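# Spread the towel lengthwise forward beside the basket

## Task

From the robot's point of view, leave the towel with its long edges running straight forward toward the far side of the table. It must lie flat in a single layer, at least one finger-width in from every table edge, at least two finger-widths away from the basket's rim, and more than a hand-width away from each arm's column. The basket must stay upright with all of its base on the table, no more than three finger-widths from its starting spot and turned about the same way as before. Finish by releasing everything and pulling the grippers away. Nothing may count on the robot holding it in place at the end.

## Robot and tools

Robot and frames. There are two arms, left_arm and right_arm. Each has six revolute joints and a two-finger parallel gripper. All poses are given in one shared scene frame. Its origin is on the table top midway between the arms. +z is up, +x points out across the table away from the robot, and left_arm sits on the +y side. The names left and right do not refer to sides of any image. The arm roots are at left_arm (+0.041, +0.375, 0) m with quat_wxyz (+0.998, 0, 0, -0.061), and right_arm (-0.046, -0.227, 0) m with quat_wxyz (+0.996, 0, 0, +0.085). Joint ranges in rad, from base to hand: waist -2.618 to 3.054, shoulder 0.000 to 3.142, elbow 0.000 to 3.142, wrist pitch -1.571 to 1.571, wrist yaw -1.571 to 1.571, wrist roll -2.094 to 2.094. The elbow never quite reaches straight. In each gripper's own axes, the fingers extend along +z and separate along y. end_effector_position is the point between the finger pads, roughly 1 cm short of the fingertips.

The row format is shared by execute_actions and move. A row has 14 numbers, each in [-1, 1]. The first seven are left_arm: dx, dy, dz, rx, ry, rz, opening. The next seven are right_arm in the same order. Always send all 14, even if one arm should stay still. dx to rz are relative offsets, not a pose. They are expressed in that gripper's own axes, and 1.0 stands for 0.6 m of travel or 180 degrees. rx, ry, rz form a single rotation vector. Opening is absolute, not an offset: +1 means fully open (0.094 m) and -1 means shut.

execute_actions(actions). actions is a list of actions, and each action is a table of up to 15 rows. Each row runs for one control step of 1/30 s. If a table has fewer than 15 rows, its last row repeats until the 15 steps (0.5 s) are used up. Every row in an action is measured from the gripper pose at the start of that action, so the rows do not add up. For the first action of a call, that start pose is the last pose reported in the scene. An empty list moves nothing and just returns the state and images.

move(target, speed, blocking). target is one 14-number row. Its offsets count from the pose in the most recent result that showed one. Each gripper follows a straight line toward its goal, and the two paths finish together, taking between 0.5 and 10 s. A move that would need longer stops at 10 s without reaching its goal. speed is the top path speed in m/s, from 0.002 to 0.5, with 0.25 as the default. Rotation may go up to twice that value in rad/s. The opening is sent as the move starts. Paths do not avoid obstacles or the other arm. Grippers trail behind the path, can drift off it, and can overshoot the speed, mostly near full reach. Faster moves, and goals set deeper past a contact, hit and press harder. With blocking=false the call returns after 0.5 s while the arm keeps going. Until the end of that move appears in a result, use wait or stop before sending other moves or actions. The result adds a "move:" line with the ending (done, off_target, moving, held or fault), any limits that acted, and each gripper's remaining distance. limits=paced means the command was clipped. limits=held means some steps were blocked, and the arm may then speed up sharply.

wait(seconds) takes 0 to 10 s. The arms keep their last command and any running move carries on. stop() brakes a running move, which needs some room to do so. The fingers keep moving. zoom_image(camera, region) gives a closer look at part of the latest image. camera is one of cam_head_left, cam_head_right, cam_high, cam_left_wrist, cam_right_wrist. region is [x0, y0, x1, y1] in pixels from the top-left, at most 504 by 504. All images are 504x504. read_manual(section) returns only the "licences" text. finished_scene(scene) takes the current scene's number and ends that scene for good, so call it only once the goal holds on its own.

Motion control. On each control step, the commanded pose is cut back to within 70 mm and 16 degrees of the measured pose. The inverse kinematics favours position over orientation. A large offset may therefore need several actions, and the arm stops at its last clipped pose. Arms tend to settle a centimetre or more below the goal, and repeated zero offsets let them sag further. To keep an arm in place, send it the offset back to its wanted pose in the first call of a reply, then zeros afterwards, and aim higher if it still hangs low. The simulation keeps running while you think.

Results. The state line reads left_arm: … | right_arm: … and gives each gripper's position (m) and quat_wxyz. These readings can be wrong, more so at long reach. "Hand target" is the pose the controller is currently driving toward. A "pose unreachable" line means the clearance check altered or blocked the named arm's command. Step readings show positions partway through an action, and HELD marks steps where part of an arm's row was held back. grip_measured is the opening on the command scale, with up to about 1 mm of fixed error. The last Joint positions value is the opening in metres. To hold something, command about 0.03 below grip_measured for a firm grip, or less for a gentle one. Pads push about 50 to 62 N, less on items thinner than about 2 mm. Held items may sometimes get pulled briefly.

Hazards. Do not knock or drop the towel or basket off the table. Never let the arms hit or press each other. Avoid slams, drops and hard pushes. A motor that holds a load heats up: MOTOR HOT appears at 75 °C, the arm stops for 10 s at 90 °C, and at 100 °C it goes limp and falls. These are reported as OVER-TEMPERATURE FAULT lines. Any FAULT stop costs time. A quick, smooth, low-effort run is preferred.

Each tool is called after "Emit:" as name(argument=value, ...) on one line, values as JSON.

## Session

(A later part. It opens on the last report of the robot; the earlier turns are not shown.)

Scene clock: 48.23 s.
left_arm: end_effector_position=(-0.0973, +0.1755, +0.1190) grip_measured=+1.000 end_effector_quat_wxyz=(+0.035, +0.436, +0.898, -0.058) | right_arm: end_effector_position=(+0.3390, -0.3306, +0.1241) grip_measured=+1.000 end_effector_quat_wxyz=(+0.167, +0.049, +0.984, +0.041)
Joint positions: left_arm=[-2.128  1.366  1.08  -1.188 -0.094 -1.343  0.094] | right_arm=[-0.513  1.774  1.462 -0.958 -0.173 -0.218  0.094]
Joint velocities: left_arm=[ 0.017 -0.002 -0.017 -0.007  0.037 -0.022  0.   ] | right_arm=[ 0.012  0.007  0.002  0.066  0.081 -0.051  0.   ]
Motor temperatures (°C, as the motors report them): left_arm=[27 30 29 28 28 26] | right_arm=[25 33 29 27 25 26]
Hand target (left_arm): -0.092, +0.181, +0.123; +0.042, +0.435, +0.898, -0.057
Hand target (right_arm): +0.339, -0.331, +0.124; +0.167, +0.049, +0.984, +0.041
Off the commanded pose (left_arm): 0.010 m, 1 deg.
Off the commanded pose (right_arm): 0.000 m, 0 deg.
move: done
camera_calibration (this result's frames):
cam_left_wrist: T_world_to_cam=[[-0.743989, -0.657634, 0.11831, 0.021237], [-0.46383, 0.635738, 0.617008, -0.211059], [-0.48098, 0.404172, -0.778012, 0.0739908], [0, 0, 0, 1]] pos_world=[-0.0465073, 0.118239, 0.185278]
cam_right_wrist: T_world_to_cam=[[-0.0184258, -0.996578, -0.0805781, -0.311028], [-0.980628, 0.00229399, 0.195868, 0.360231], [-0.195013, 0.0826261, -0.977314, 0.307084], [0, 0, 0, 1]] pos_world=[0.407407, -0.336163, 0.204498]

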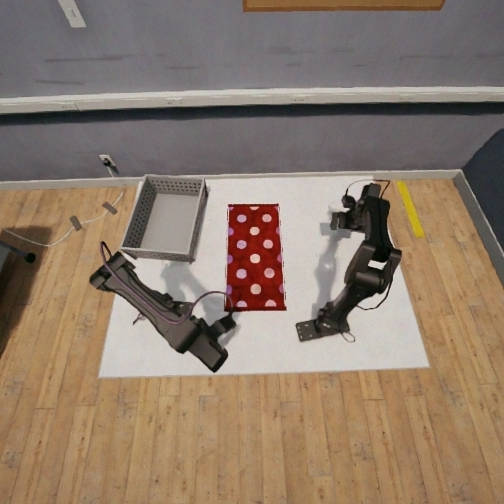

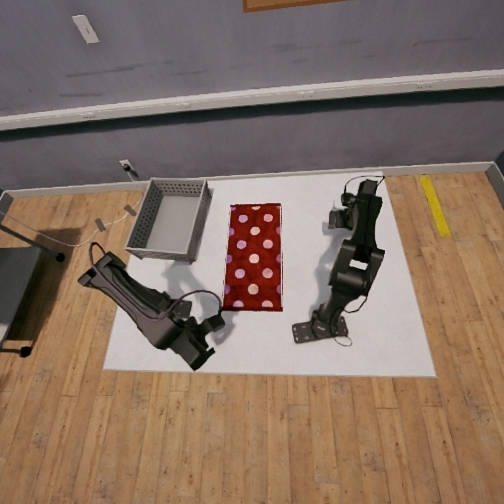

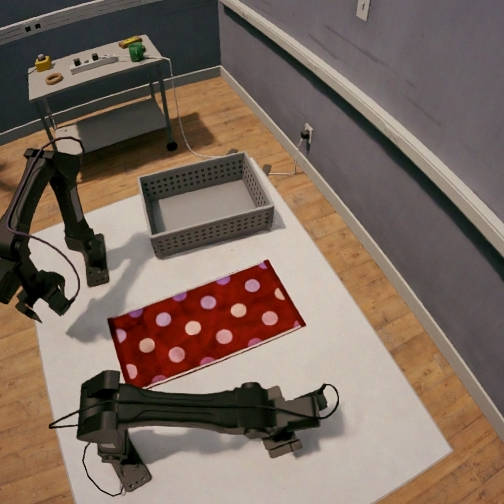

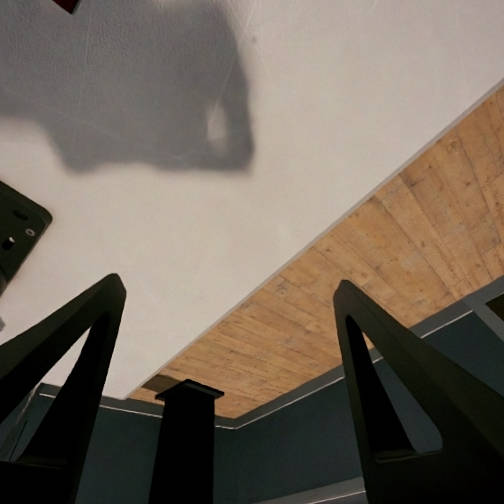

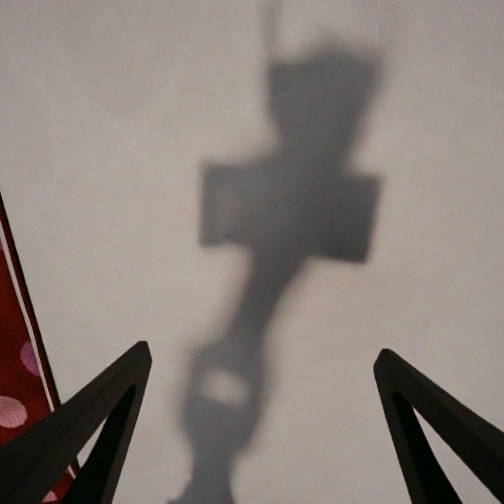

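Emit:
move(target=[0,0,0,0,0,0,1,0.123,0.565,0.157,0.026,0.107,-0.031,0.2])

Emit:
move(target=[0,0,0,0,0,0,1,0,0,0.08,0,0,0,0.2], speed=0.05)

Emit:
execute_actions(actions=[[[0,0,0,0,0,0,1,0,0,0.045,0,0,0,-0.2]],[[0,0,0,0,0,0,1,0,0,0.045,0,0,0,-0.6]],[[0,0,0,0,0,0,1,0,0,0.045,0,0,0,-1]],[[0,0,0,0,0,0,1,0,0,-0.04,0,0,0,-1]]])

Emit:
move(target=[0,0,0,0,0,0,1,-0.12,0,-0.01,0,-0.03,0,-1], speed=0.06)

Emit:
execute_actions(actions=[[[0,0,0,0,0,0,1,0,0,0.04,0,0,0,-1]],[[0,0,0,0,0,0,1,0,0,0.04,0,0,0,-1]],[[0,0,0,0,0,0,1,0,0,0.04,0,0,0,-0.5]],[[0,0,0,0,0,0,1,0,0,0.04,0,0,0,0.4]],[[0,0,0,0,0,0,1,0,0,-0.09,0,0,0,0.4]]])

Emit:
move(target=[0,0,0,0,0,0,1,0.15,-0.65,-0.2,0,0,0,1])

Scene clock: 50.67 s.
left_arm: end_effector_position=(-0.0971, +0.1757, +0.1190) grip_measured=+1.000 end_effector_quat_wxyz=(+0.035, +0.435, +0.898, -0.057) | right_arm: end_effector_position=(+0.3202, +0.0250, +0.0362) grip_measured=+0.202 end_effector_quat_wxyz=(-0.015, -0.005, +1.000, +0.009)
Joint positions: left_arm=[-2.128  1.366  1.08  -1.189 -0.095 -1.344  0.094] | right_arm=[ 0.417  2.309  1.953 -1.229 -0.031  0.578  0.056]
Joint velocities: left_arm=[-0.007 -0.007 -0.002 -0.007 -0.022 -0.081  0.   ] | right_arm=[ 0.012 -0.007  0.002 -0.007 -0.081 -0.051 -0.001]
Motor temperatures (°C, as the motors report them): left_arm=[27 30 29 28 28 26] | right_arm=[25 33 29 27 25 26]
Hand target (left_arm): -0.097, +0.176, +0.119; +0.035, +0.436, +0.898, -0.058
Hand target (right_arm): +0.326, +0.026, +0.043; -0.006, +0.001, +1.000, +0.013
Off the commanded pose (left_arm): 0.000 m, 0 deg.
Off the commanded pose (right_arm): 0.013 m, 2 deg.
move: off_target (right_arm)
camera_calibration (this result's frames):
cam_left_wrist: T_world_to_cam=[[-0.74332, -0.65858, 0.117251, 0.0218849], [-0.465106, 0.634801, 0.617012, -0.211012], [-0.480783, 0.404104, -0.77817, 0.0740639], [0, 0, 0, 1]] pos_world=[-0.0462668, 0.118434, 0.185265]
cam_right_wrist: T_world_to_cam=[[0.0748396, -0.996863, -0.0257343, 0.00412888], [-0.84215, -0.0770025, 0.533717, 0.30361], [-0.534025, -0.018271, -0.845271, 0.294437], [0, 0, 0, 1]] pos_world=[0.412613, 0.0328743, 0.0869435]

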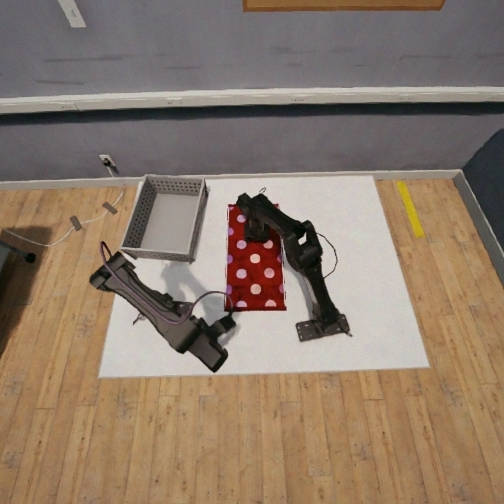

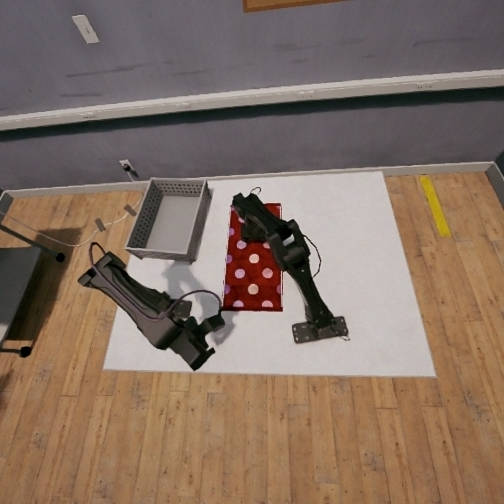

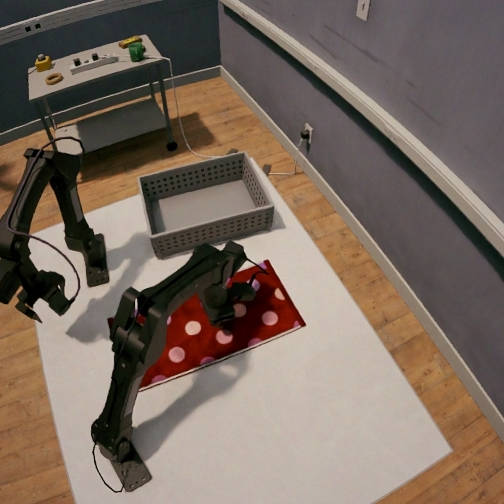

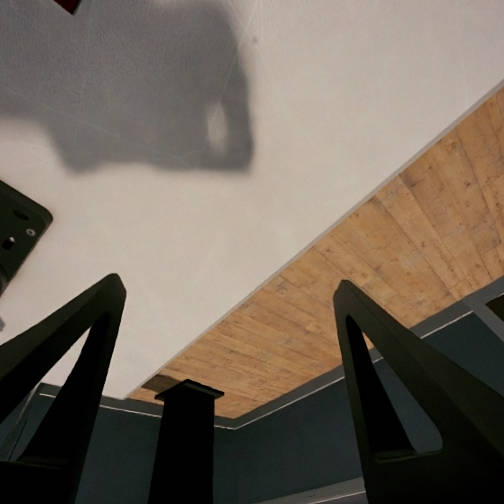

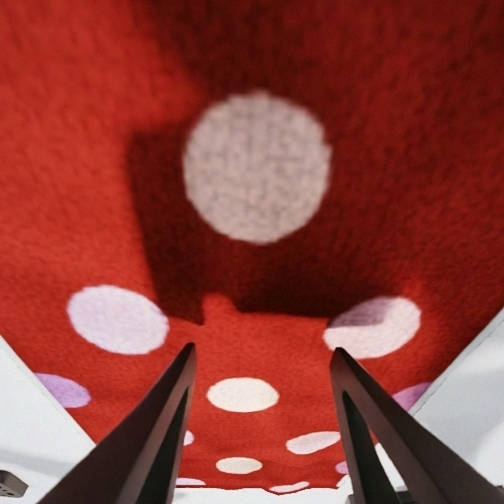

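Scene clock: 51.87 s.
left_arm: end_effector_position=(-0.0971, +0.1757, +0.1190) grip_measured=+1.000 end_effector_quat_wxyz=(+0.035, +0.435, +0.898, -0.057) | right_arm: end_effector_position=(+0.3169, +0.0232, +0.0179) grip_measured=+0.202 end_effector_quat_wxyz=(-0.012, -0.005, +1.000, +0.012)
Joint positions: left_arm=[-2.128  1.366  1.08  -1.189 -0.095 -1.344  0.094] | right_arm=[ 0.417  2.298  1.859 -1.139 -0.033  0.578  0.056]
Joint velocities: left_arm=[ 0.007 -0.022 -0.032 -0.081  0.037 -0.007  0.   ] | right_arm=[-0.012  0.007 -0.022  0.022  0.007  0.007  0.   ]
Motor temperatures (°C, as the motors report them): left_arm=[27 30 29 28 28 26] | right_arm=[25 33 29 27 25 26]
Hand target (left_arm): -0.097, +0.176, +0.119; +0.035, +0.435, +0.898, -0.057
Hand target (right_arm): +0.317, +0.024, -0.011; -0.016, -0.005, +1.000, +0.008
Off the commanded pose (left_arm): 0.000 m, 0 deg.
Off the commanded pose (right_arm): 0.030 m, 0 deg.
move: off_target (right_arm)
camera_calibration (this result's frames):
cam_left_wrist: T_world_to_cam=[[-0.74332, -0.65858, 0.117251, 0.0218849], [-0.465106, 0.634801, 0.617012, -0.211012], [-0.480783, 0.404104, -0.77817, 0.0740639], [0, 0, 0, 1]] pos_world=[-0.0462668, 0.118434, 0.185265]
cam_right_wrist: T_world_to_cam=[[0.0749694, -0.996716, -0.030618, 0.00209234], [-0.844906, -0.0797989, 0.528928, 0.311524], [-0.529635, -0.0137841, -0.848114, 0.275697], [0, 0, 0, 1]] pos_world=[0.40907, 0.030745, 0.0691122]

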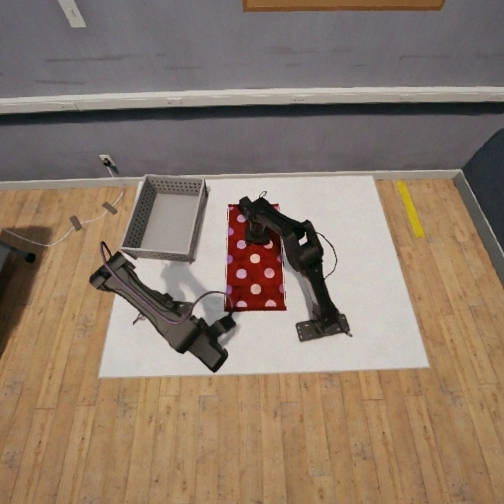

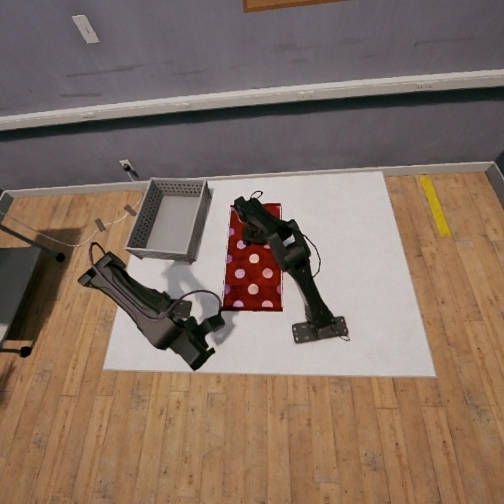

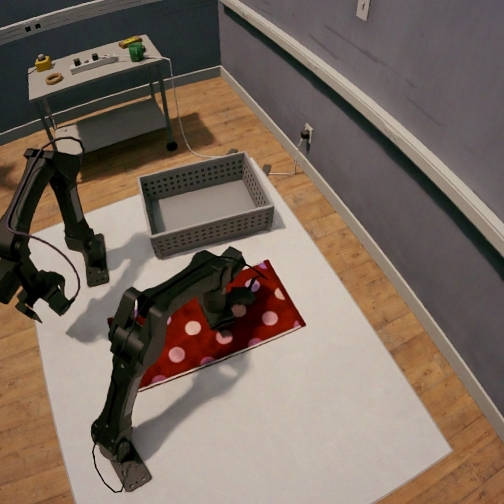

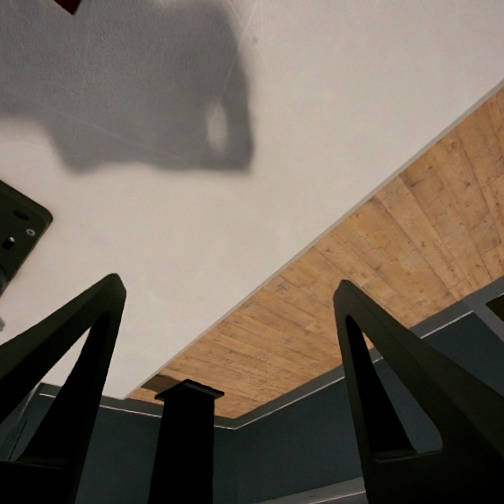

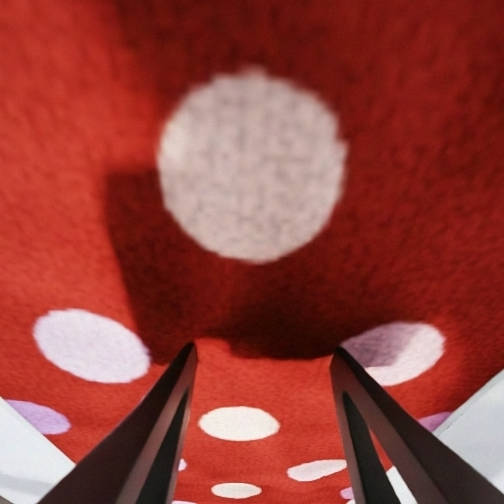

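Scene clock: 53.87 s.
left_arm: end_effector_position=(-0.0971, +0.1757, +0.1190) grip_measured=+1.000 end_effector_quat_wxyz=(+0.035, +0.435, +0.898, -0.057) | right_arm: end_effector_position=(+0.3135, +0.0230, +0.0299) grip_measured=-0.902 end_effector_quat_wxyz=(-0.003, -0.005, +1.000, +0.023)
Joint positions: left_arm=[-2.128  1.366  1.08  -1.189 -0.095 -1.344  0.094] | right_arm=[ 0.417  2.246  1.82  -1.125 -0.042  0.578  0.005]
Joint velocities: left_arm=[-0.002 -0.017  0.002  0.051 -0.022  0.066  0.   ] | right_arm=[ 0.017 -0.002  0.007  0.022 -0.007 -0.11  -0.   ]
Motor temperatures (°C, as the motors report them): left_arm=[27 30 29 28 28 26] | right_arm=[25 33 29 27 25 26]
Hand target (left_arm): -0.097, +0.176, +0.119; +0.035, +0.435, +0.898, -0.057
Hand target (right_arm): +0.318, +0.025, +0.043; +0.008, -0.006, +1.000, +0.030
Off the commanded pose (left_arm): 0.000 m, 0 deg.
Off the commanded pose (right_arm): 0.014 m, 1 deg.
Step readings (end_effector_position; steps 1 to 15: 1st action; 16 to 30: 2nd action; 31 to 45: 3rd action; 46 to 60: 4th action):
0: left_arm (-0.0971, +0.1757, +0.1190) | right_arm (+0.3169, +0.0232, +0.0179)
1: left_arm (-0.0971, +0.1757, +0.1190) | right_arm (+0.3168, +0.0235, +0.0179)
2: left_arm (-0.0971, +0.1757, +0.1190) | right_arm (+0.3172, +0.0239, +0.0184)
4: left_arm (-0.0971, +0.1757, +0.1190) | right_arm (+0.3171, +0.0239, +0.0182)
8: left_arm (-0.0971, +0.1757, +0.1190) | right_arm (+0.3172, +0.0237, +0.0183)
15: left_arm (-0.0971, +0.1757, +0.1190) | right_arm (+0.3172, +0.0237, +0.0182)
16: left_arm (-0.0971, +0.1757, +0.1190) | right_arm (+0.3171, +0.0236, +0.0181)
17: left_arm (-0.0971, +0.1757, +0.1190) | right_arm (+0.3173, +0.0235, +0.0185)
19: left_arm (-0.0971, +0.1757, +0.1190) | right_arm (+0.3175, +0.0236, +0.0182)
23: left_arm (-0.0971, +0.1757, +0.1190) | right_arm (+0.3175, +0.0237, +0.0182)
30: left_arm (-0.0971, +0.1757, +0.1190) | right_arm (+0.3176, +0.0238, +0.0183)
31: left_arm (-0.0971, +0.1757, +0.1190) | right_arm (+0.3177, +0.0238, +0.0182)
32: left_arm (-0.0971, +0.1757, +0.1190) | right_arm (+0.3181, +0.0250, +0.0187)
34: left_arm (-0.0971, +0.1757, +0.1190) | right_arm (+0.3184, +0.0259, +0.0186)
38: left_arm (-0.0971, +0.1757, +0.1190) | right_arm (+0.3182, +0.0260, +0.0186)
45: left_arm (-0.0971, +0.1757, +0.1190) | right_arm (+0.3183, +0.0260, +0.0187)
46: left_arm (-0.0971, +0.1757, +0.1190) | right_arm (+0.3182, +0.0261, +0.0220)
47: left_arm (-0.0971, +0.1757, +0.1190) | right_arm (+0.3180, +0.0260, +0.0243)
49: left_arm (-0.0971, +0.1757, +0.1190) | right_arm (+0.3178, +0.0258, +0.0280)
53: left_arm (-0.0971, +0.1757, +0.1190) | right_arm (+0.3160, +0.0246, +0.0299)
60: end_effector_position above
camera_calibration (this result's frames):
cam_left_wrist: T_world_to_cam=[[-0.74332, -0.65858, 0.117251, 0.0218849], [-0.465106, 0.634801, 0.617012, -0.211012], [-0.480783, 0.404104, -0.77817, 0.0740639], [0, 0, 0, 1]] pos_world=[-0.0462668, 0.118434, 0.185265]
cam_right_wrist: T_world_to_cam=[[0.0757614, -0.995749, -0.0523754, 0.00286803], [-0.854045, -0.0919113, 0.512015, 0.305937], [-0.514653, 0.00593996, -0.857378, 0.279187], [0, 0, 0, 1]] pos_world=[0.404751, 0.0293166, 0.0828743]

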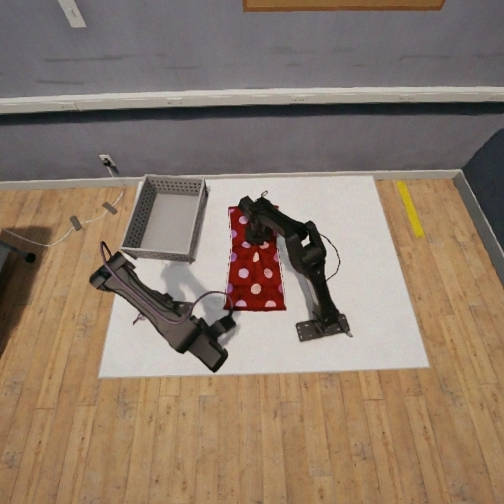

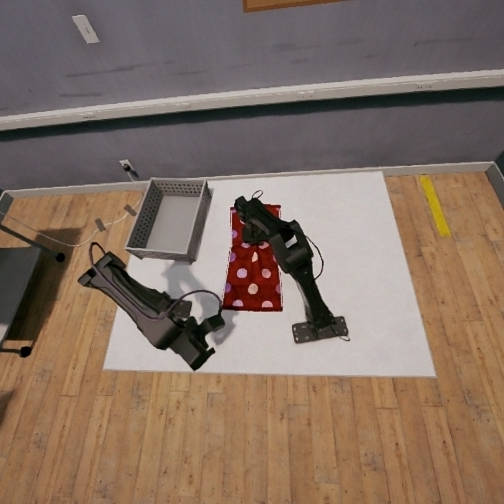

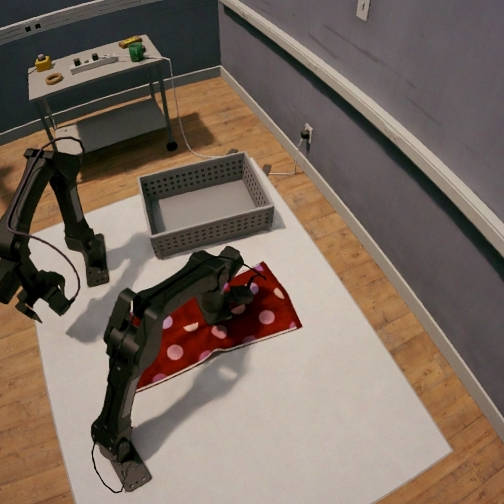

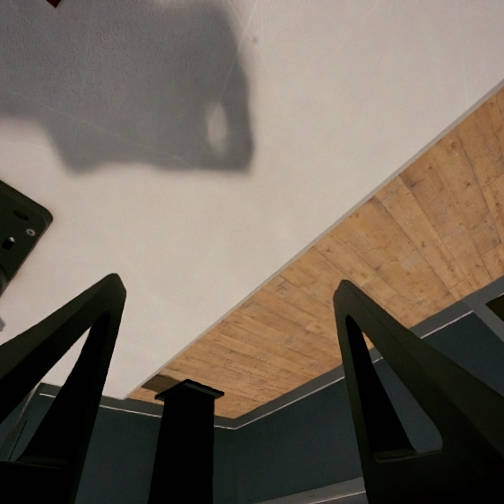

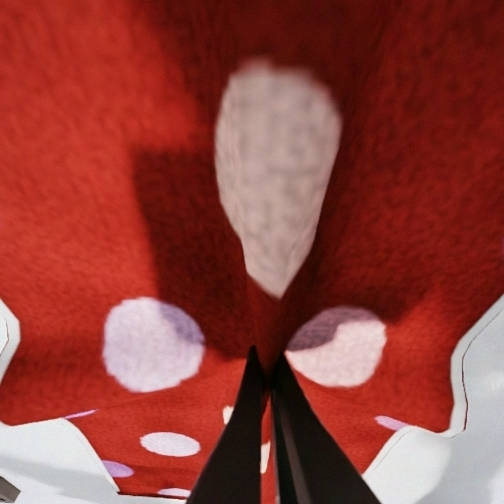

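Scene clock: 55.37 s.
left_arm: end_effector_position=(-0.0971, +0.1757, +0.1190) grip_measured=+1.000 end_effector_quat_wxyz=(+0.035, +0.435, +0.898, -0.057) | right_arm: end_effector_position=(+0.3767, +0.0270, +0.0285) grip_measured=-0.902 end_effector_quat_wxyz=(+0.033, -0.006, +0.999, +0.025)
Joint positions: left_arm=[-2.128  1.366  1.08  -1.189 -0.095 -1.344  0.094] | right_arm=[ 0.364  2.436  2.141 -1.193 -0.01   0.523  0.005]
Joint velocities: left_arm=[ 0.012  0.002  0.002  0.037  0.007 -0.007  0.   ] | right_arm=[ 0.002 -0.027  0.017 -0.037  0.051 -0.022 -0.001]
Motor temperatures (°C, as the motors report them): left_arm=[27 30 29 28 28 26] | right_arm=[25 33 29 27 25 26]
Hand target (left_arm): -0.097, +0.176, +0.119; +0.035, +0.435, +0.898, -0.057
Hand target (right_arm): +0.385, +0.023, +0.035; +0.045, -0.004, +0.999, +0.023
Off the commanded pose (left_arm): 0.000 m, 0 deg.
Off the commanded pose (right_arm): 0.012 m, 1 deg.
move: off_target (right_arm)
camera_calibration (this result's frames):
cam_left_wrist: T_world_to_cam=[[-0.74332, -0.65858, 0.117251, 0.0218849], [-0.465106, 0.634801, 0.617012, -0.211012], [-0.480783, 0.404104, -0.77817, 0.0740639], [0, 0, 0, 1]] pos_world=[-0.0462668, 0.118434, 0.185265]
cam_right_wrist: T_world_to_cam=[[0.0797267, -0.995496, -0.0512993, 0.000522877], [-0.888939, -0.09429, 0.448215, 0.375984], [-0.451034, 0.00986722, -0.892452, 0.287484], [0, 0, 0, 1]] pos_world=[0.46385, 0.0331354, 0.0880712]

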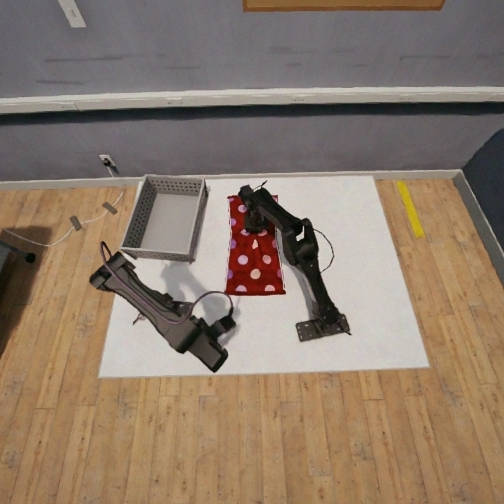

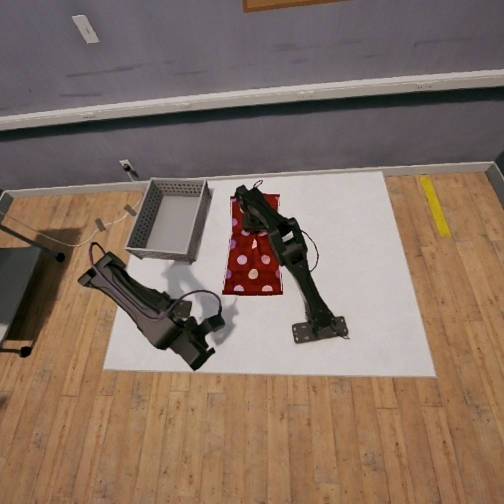

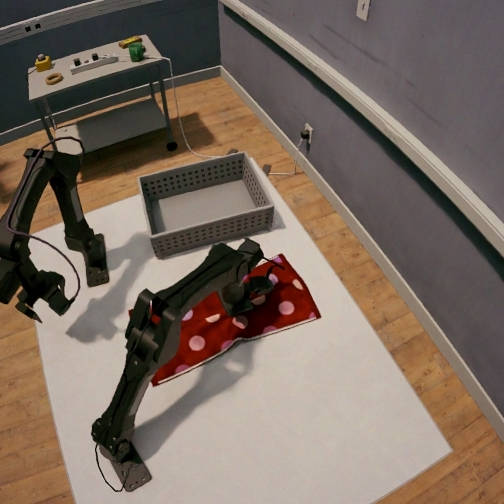

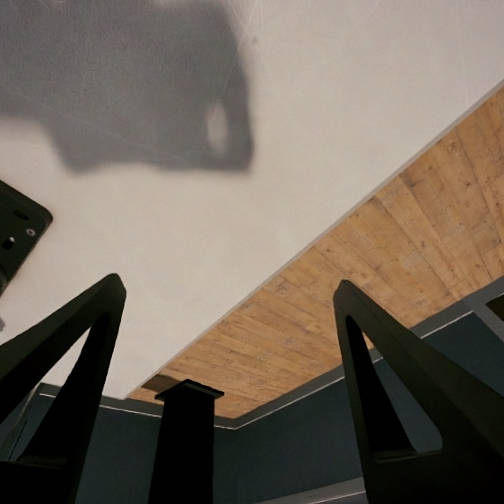

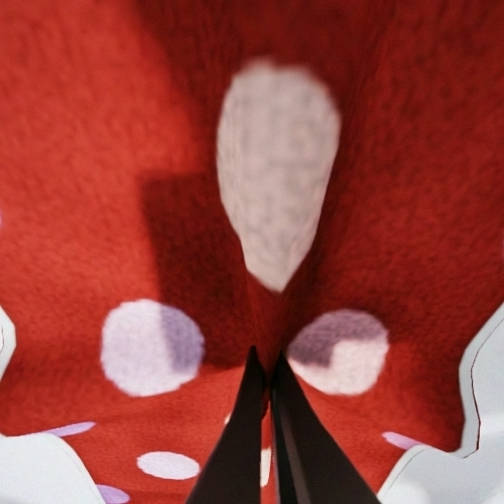

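Scene clock: 57.87 s.
left_arm: end_effector_position=(-0.0971, +0.1757, +0.1190) grip_measured=+1.000 end_effector_quat_wxyz=(+0.035, +0.435, +0.898, -0.057) | right_arm: end_effector_position=(+0.3728, +0.0422, +0.0710) grip_measured=+0.398 end_effector_quat_wxyz=(+0.050, -0.015, +0.997, +0.062)
Joint positions: left_arm=[-2.128  1.366  1.08  -1.189 -0.095 -1.344  0.094] | right_arm=[ 0.379  2.368  2.181 -1.234 -0.055  0.524  0.066]
Joint velocities: left_arm=[-0.017 -0.017  0.002 -0.095  0.022 -0.066  0.   ] | right_arm=[-0.002 -0.002  0.012 -0.095  0.007  0.022 -0.001]
Motor temperatures (°C, as the motors report them): left_arm=[27 29 29 28 28 26] | right_arm=[25 33 29 27 25 26]
Hand target (left_arm): -0.097, +0.176, +0.119; +0.035, +0.435, +0.898, -0.057
Hand target (right_arm): +0.375, +0.041, +0.077; +0.054, -0.015, +0.996, +0.063
Off the commanded pose (left_arm): 0.000 m, 0 deg.
Off the commanded pose (right_arm): 0.007 m, 0 deg.
Step readings (end_effector_position; steps 1 to 15: 1st action; 16 to 30: 2nd action; 31 to 45: 3rd action; 46 to 60: 4th action; 61 to 75: 5th action):
0: left_arm (-0.0971, +0.1757, +0.1190) | right_arm (+0.3767, +0.0270, +0.0285)
1: left_arm (-0.0971, +0.1757, +0.1190) | right_arm (+0.3767, +0.0270, +0.0262)
2: left_arm (-0.0971, +0.1757, +0.1190) | right_arm (+0.3771, +0.0273, +0.0240)
4: left_arm (-0.0971, +0.1757, +0.1190) | right_arm (+0.3773, +0.0275, +0.0214)
8: left_arm (-0.0971, +0.1757, +0.1190) | right_arm (+0.3778, +0.0277, +0.0214)
15: left_arm (-0.0971, +0.1757, +0.1190) | right_arm (+0.3778, +0.0278, +0.0214)
16: left_arm (-0.0971, +0.1757, +0.1190) | right_arm (+0.3777, +0.0277, +0.0206)
17: left_arm (-0.0971, +0.1757, +0.1190) | right_arm (+0.3776, +0.0276, +0.0204)
19: left_arm (-0.0971, +0.1757, +0.1190) | right_arm (+0.3777, +0.0277, +0.0205)
23: left_arm (-0.0971, +0.1757, +0.1190) | right_arm (+0.3778, +0.0277, +0.0205)
30: left_arm (-0.0971, +0.1757, +0.1190) | right_arm (+0.3778, +0.0278, +0.0206)
31: left_arm (-0.0971, +0.1757, +0.1190) | right_arm (+0.3779, +0.0281, +0.0204)
32: left_arm (-0.0971, +0.1757, +0.1190) | right_arm (+0.3787, +0.0302, +0.0203)
34: left_arm (-0.0971, +0.1757, +0.1190) | right_arm (+0.3785, +0.0323, +0.0205)
38: left_arm (-0.0971, +0.1757, +0.1190) | right_arm (+0.3786, +0.0325, +0.0207)
45: left_arm (-0.0971, +0.1757, +0.1190) | right_arm (+0.3786, +0.0325, +0.0206)
46: left_arm (-0.0971, +0.1757, +0.1190) | right_arm (+0.3786, +0.0338, +0.0208)
47: left_arm (-0.0971, +0.1757, +0.1190) | right_arm (+0.3795, +0.0385, +0.0221)
49: left_arm (-0.0971, +0.1757, +0.1190) | right_arm (+0.3807, +0.0451, +0.0236)
53: left_arm (-0.0971, +0.1757, +0.1190) | right_arm (+0.3803, +0.0465, +0.0238)
60: left_arm (-0.0971, +0.1757, +0.1190) | right_arm (+0.3803, +0.0465, +0.0238)
61: left_arm (-0.0971, +0.1757, +0.1190) | right_arm (+0.3796, +0.0465, +0.0292)
62: left_arm (-0.0971, +0.1757, +0.1190) | right_arm (+0.3775, +0.0453, +0.0331)
64: left_arm (-0.0971, +0.1757, +0.1190) | right_arm (+0.3760, +0.0442, +0.0460)
68: left_arm (-0.0971, +0.1757, +0.1190) | right_arm (+0.3775, +0.0451, +0.0682)
75: end_effector_position above
camera_calibration (this result's frames):
cam_left_wrist: T_world_to_cam=[[-0.74332, -0.65858, 0.117251, 0.0218849], [-0.465106, 0.634801, 0.617012, -0.211012], [-0.480783, 0.404104, -0.77817, 0.0740639], [0, 0, 0, 1]] pos_world=[-0.0462668, 0.118434, 0.185265]
cam_right_wrist: T_world_to_cam=[[0.100739, -0.987569, -0.120663, 0.0148594], [-0.901505, -0.141913, 0.408839, 0.364364], [-0.420881, 0.0675919, -0.904594, 0.310654], [0, 0, 0, 1]] pos_world=[0.457728, 0.0453849, 0.133842]

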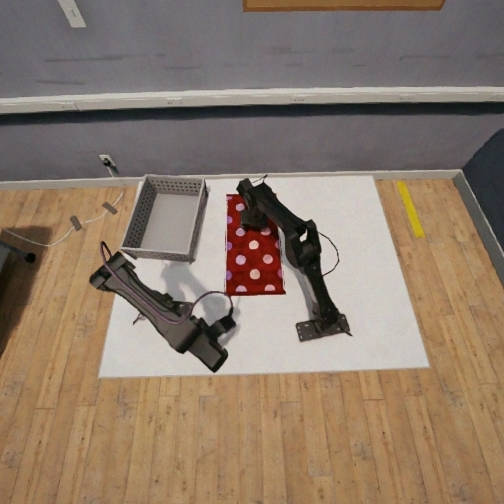

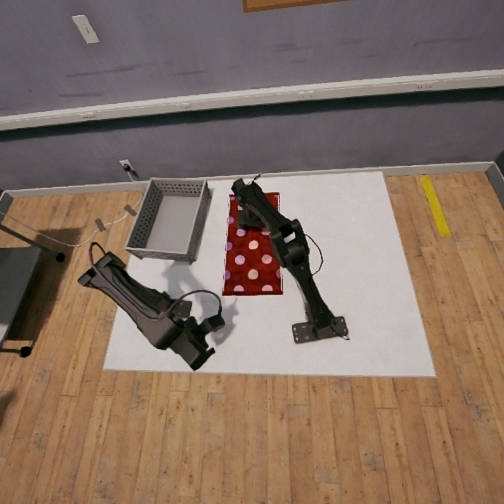

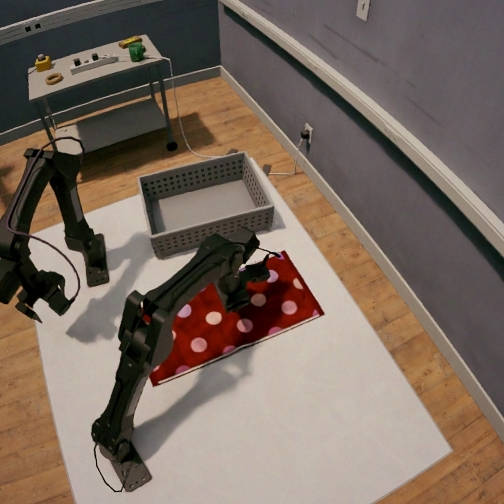

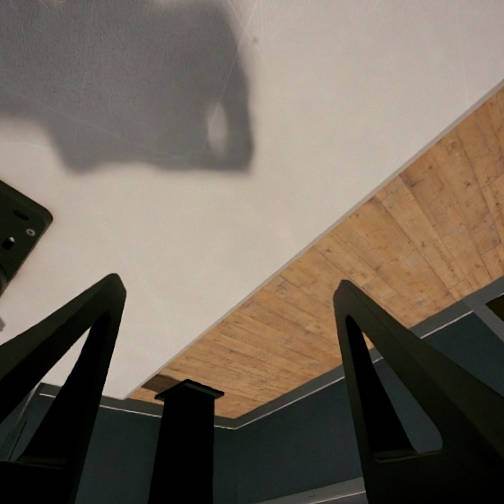

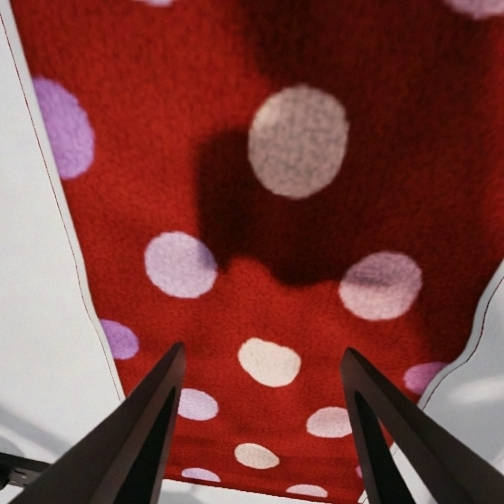

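Scene clock: 60.20 s.
left_arm: end_effector_position=(-0.0971, +0.1757, +0.1190) grip_measured=+1.000 end_effector_quat_wxyz=(+0.035, +0.435, +0.898, -0.057) | right_arm: end_effector_position=(+0.2810, -0.3675, +0.1362) grip_measured=+1.000 end_effector_quat_wxyz=(+0.045, -0.007, +0.998, +0.045)
Joint positions: left_arm=[-2.128  1.366  1.08  -1.189 -0.095 -1.344  0.094] | right_arm=[-0.64   1.855  1.659 -1.337 -0.122 -0.482  0.094]
Joint velocities: left_arm=[-0.012 -0.002  0.007  0.051 -0.022  0.022  0.   ] | right_arm=[ 0.002  0.007  0.002 -0.007 -0.007 -0.037  0.   ]
Motor temperatures (°C, as the motors report them): left_arm=[27 29 29 28 28 26] | right_arm=[25 33 29 27 25 26]
Hand target (left_arm): -0.097, +0.176, +0.119; +0.035, +0.435, +0.898, -0.057
Hand target (right_arm): +0.287, -0.366, +0.143; +0.056, -0.015, +0.997, +0.048
Off the commanded pose (left_arm): 0.000 m, 0 deg.
Off the commanded pose (right_arm): 0.008 m, 2 deg.
move: done
camera_calibration (this result's frames):
cam_left_wrist: T_world_to_cam=[[-0.74332, -0.65858, 0.117251, 0.0218849], [-0.465106, 0.634801, 0.617012, -0.211012], [-0.480783, 0.404104, -0.77817, 0.0740639], [0, 0, 0, 1]] pos_world=[-0.0462668, 0.118434, 0.185265]
cam_right_wrist: T_world_to_cam=[[0.0843482, -0.992444, -0.0891059, -0.374142], [-0.898741, -0.11439, 0.423297, 0.204212], [-0.430291, 0.0443788, -0.901599, 0.352444], [0, 0, 0, 1]] pos_world=[0.366746, -0.363597, 0.197983]

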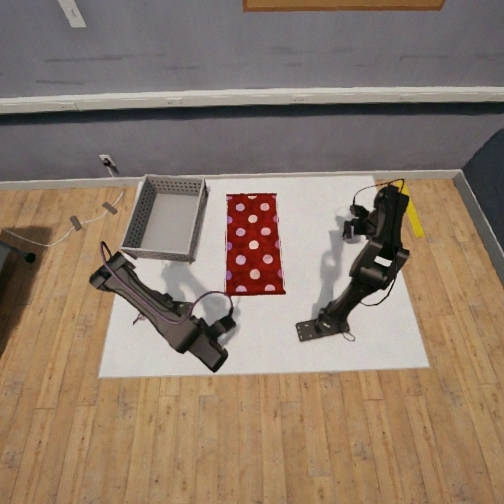

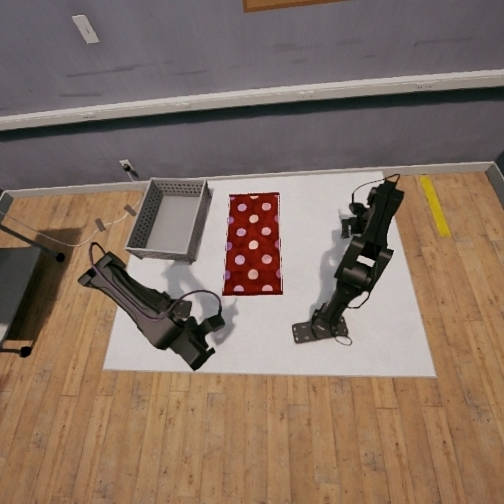

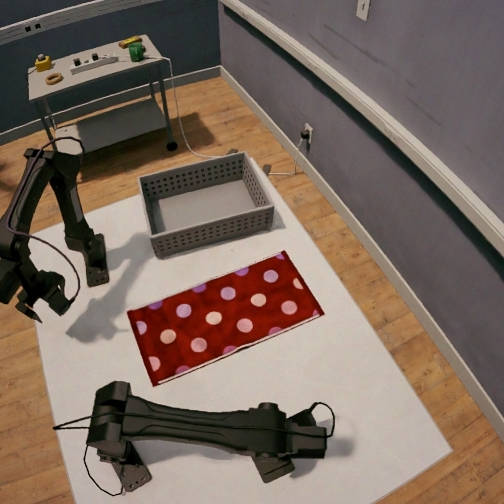

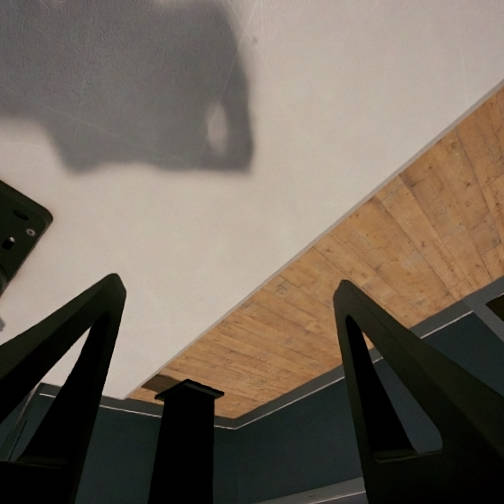

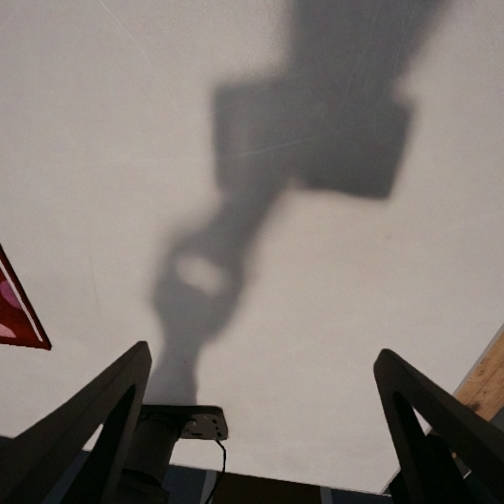

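Emit:
finished_scene(scene=1)

The scene is finished: the task was done.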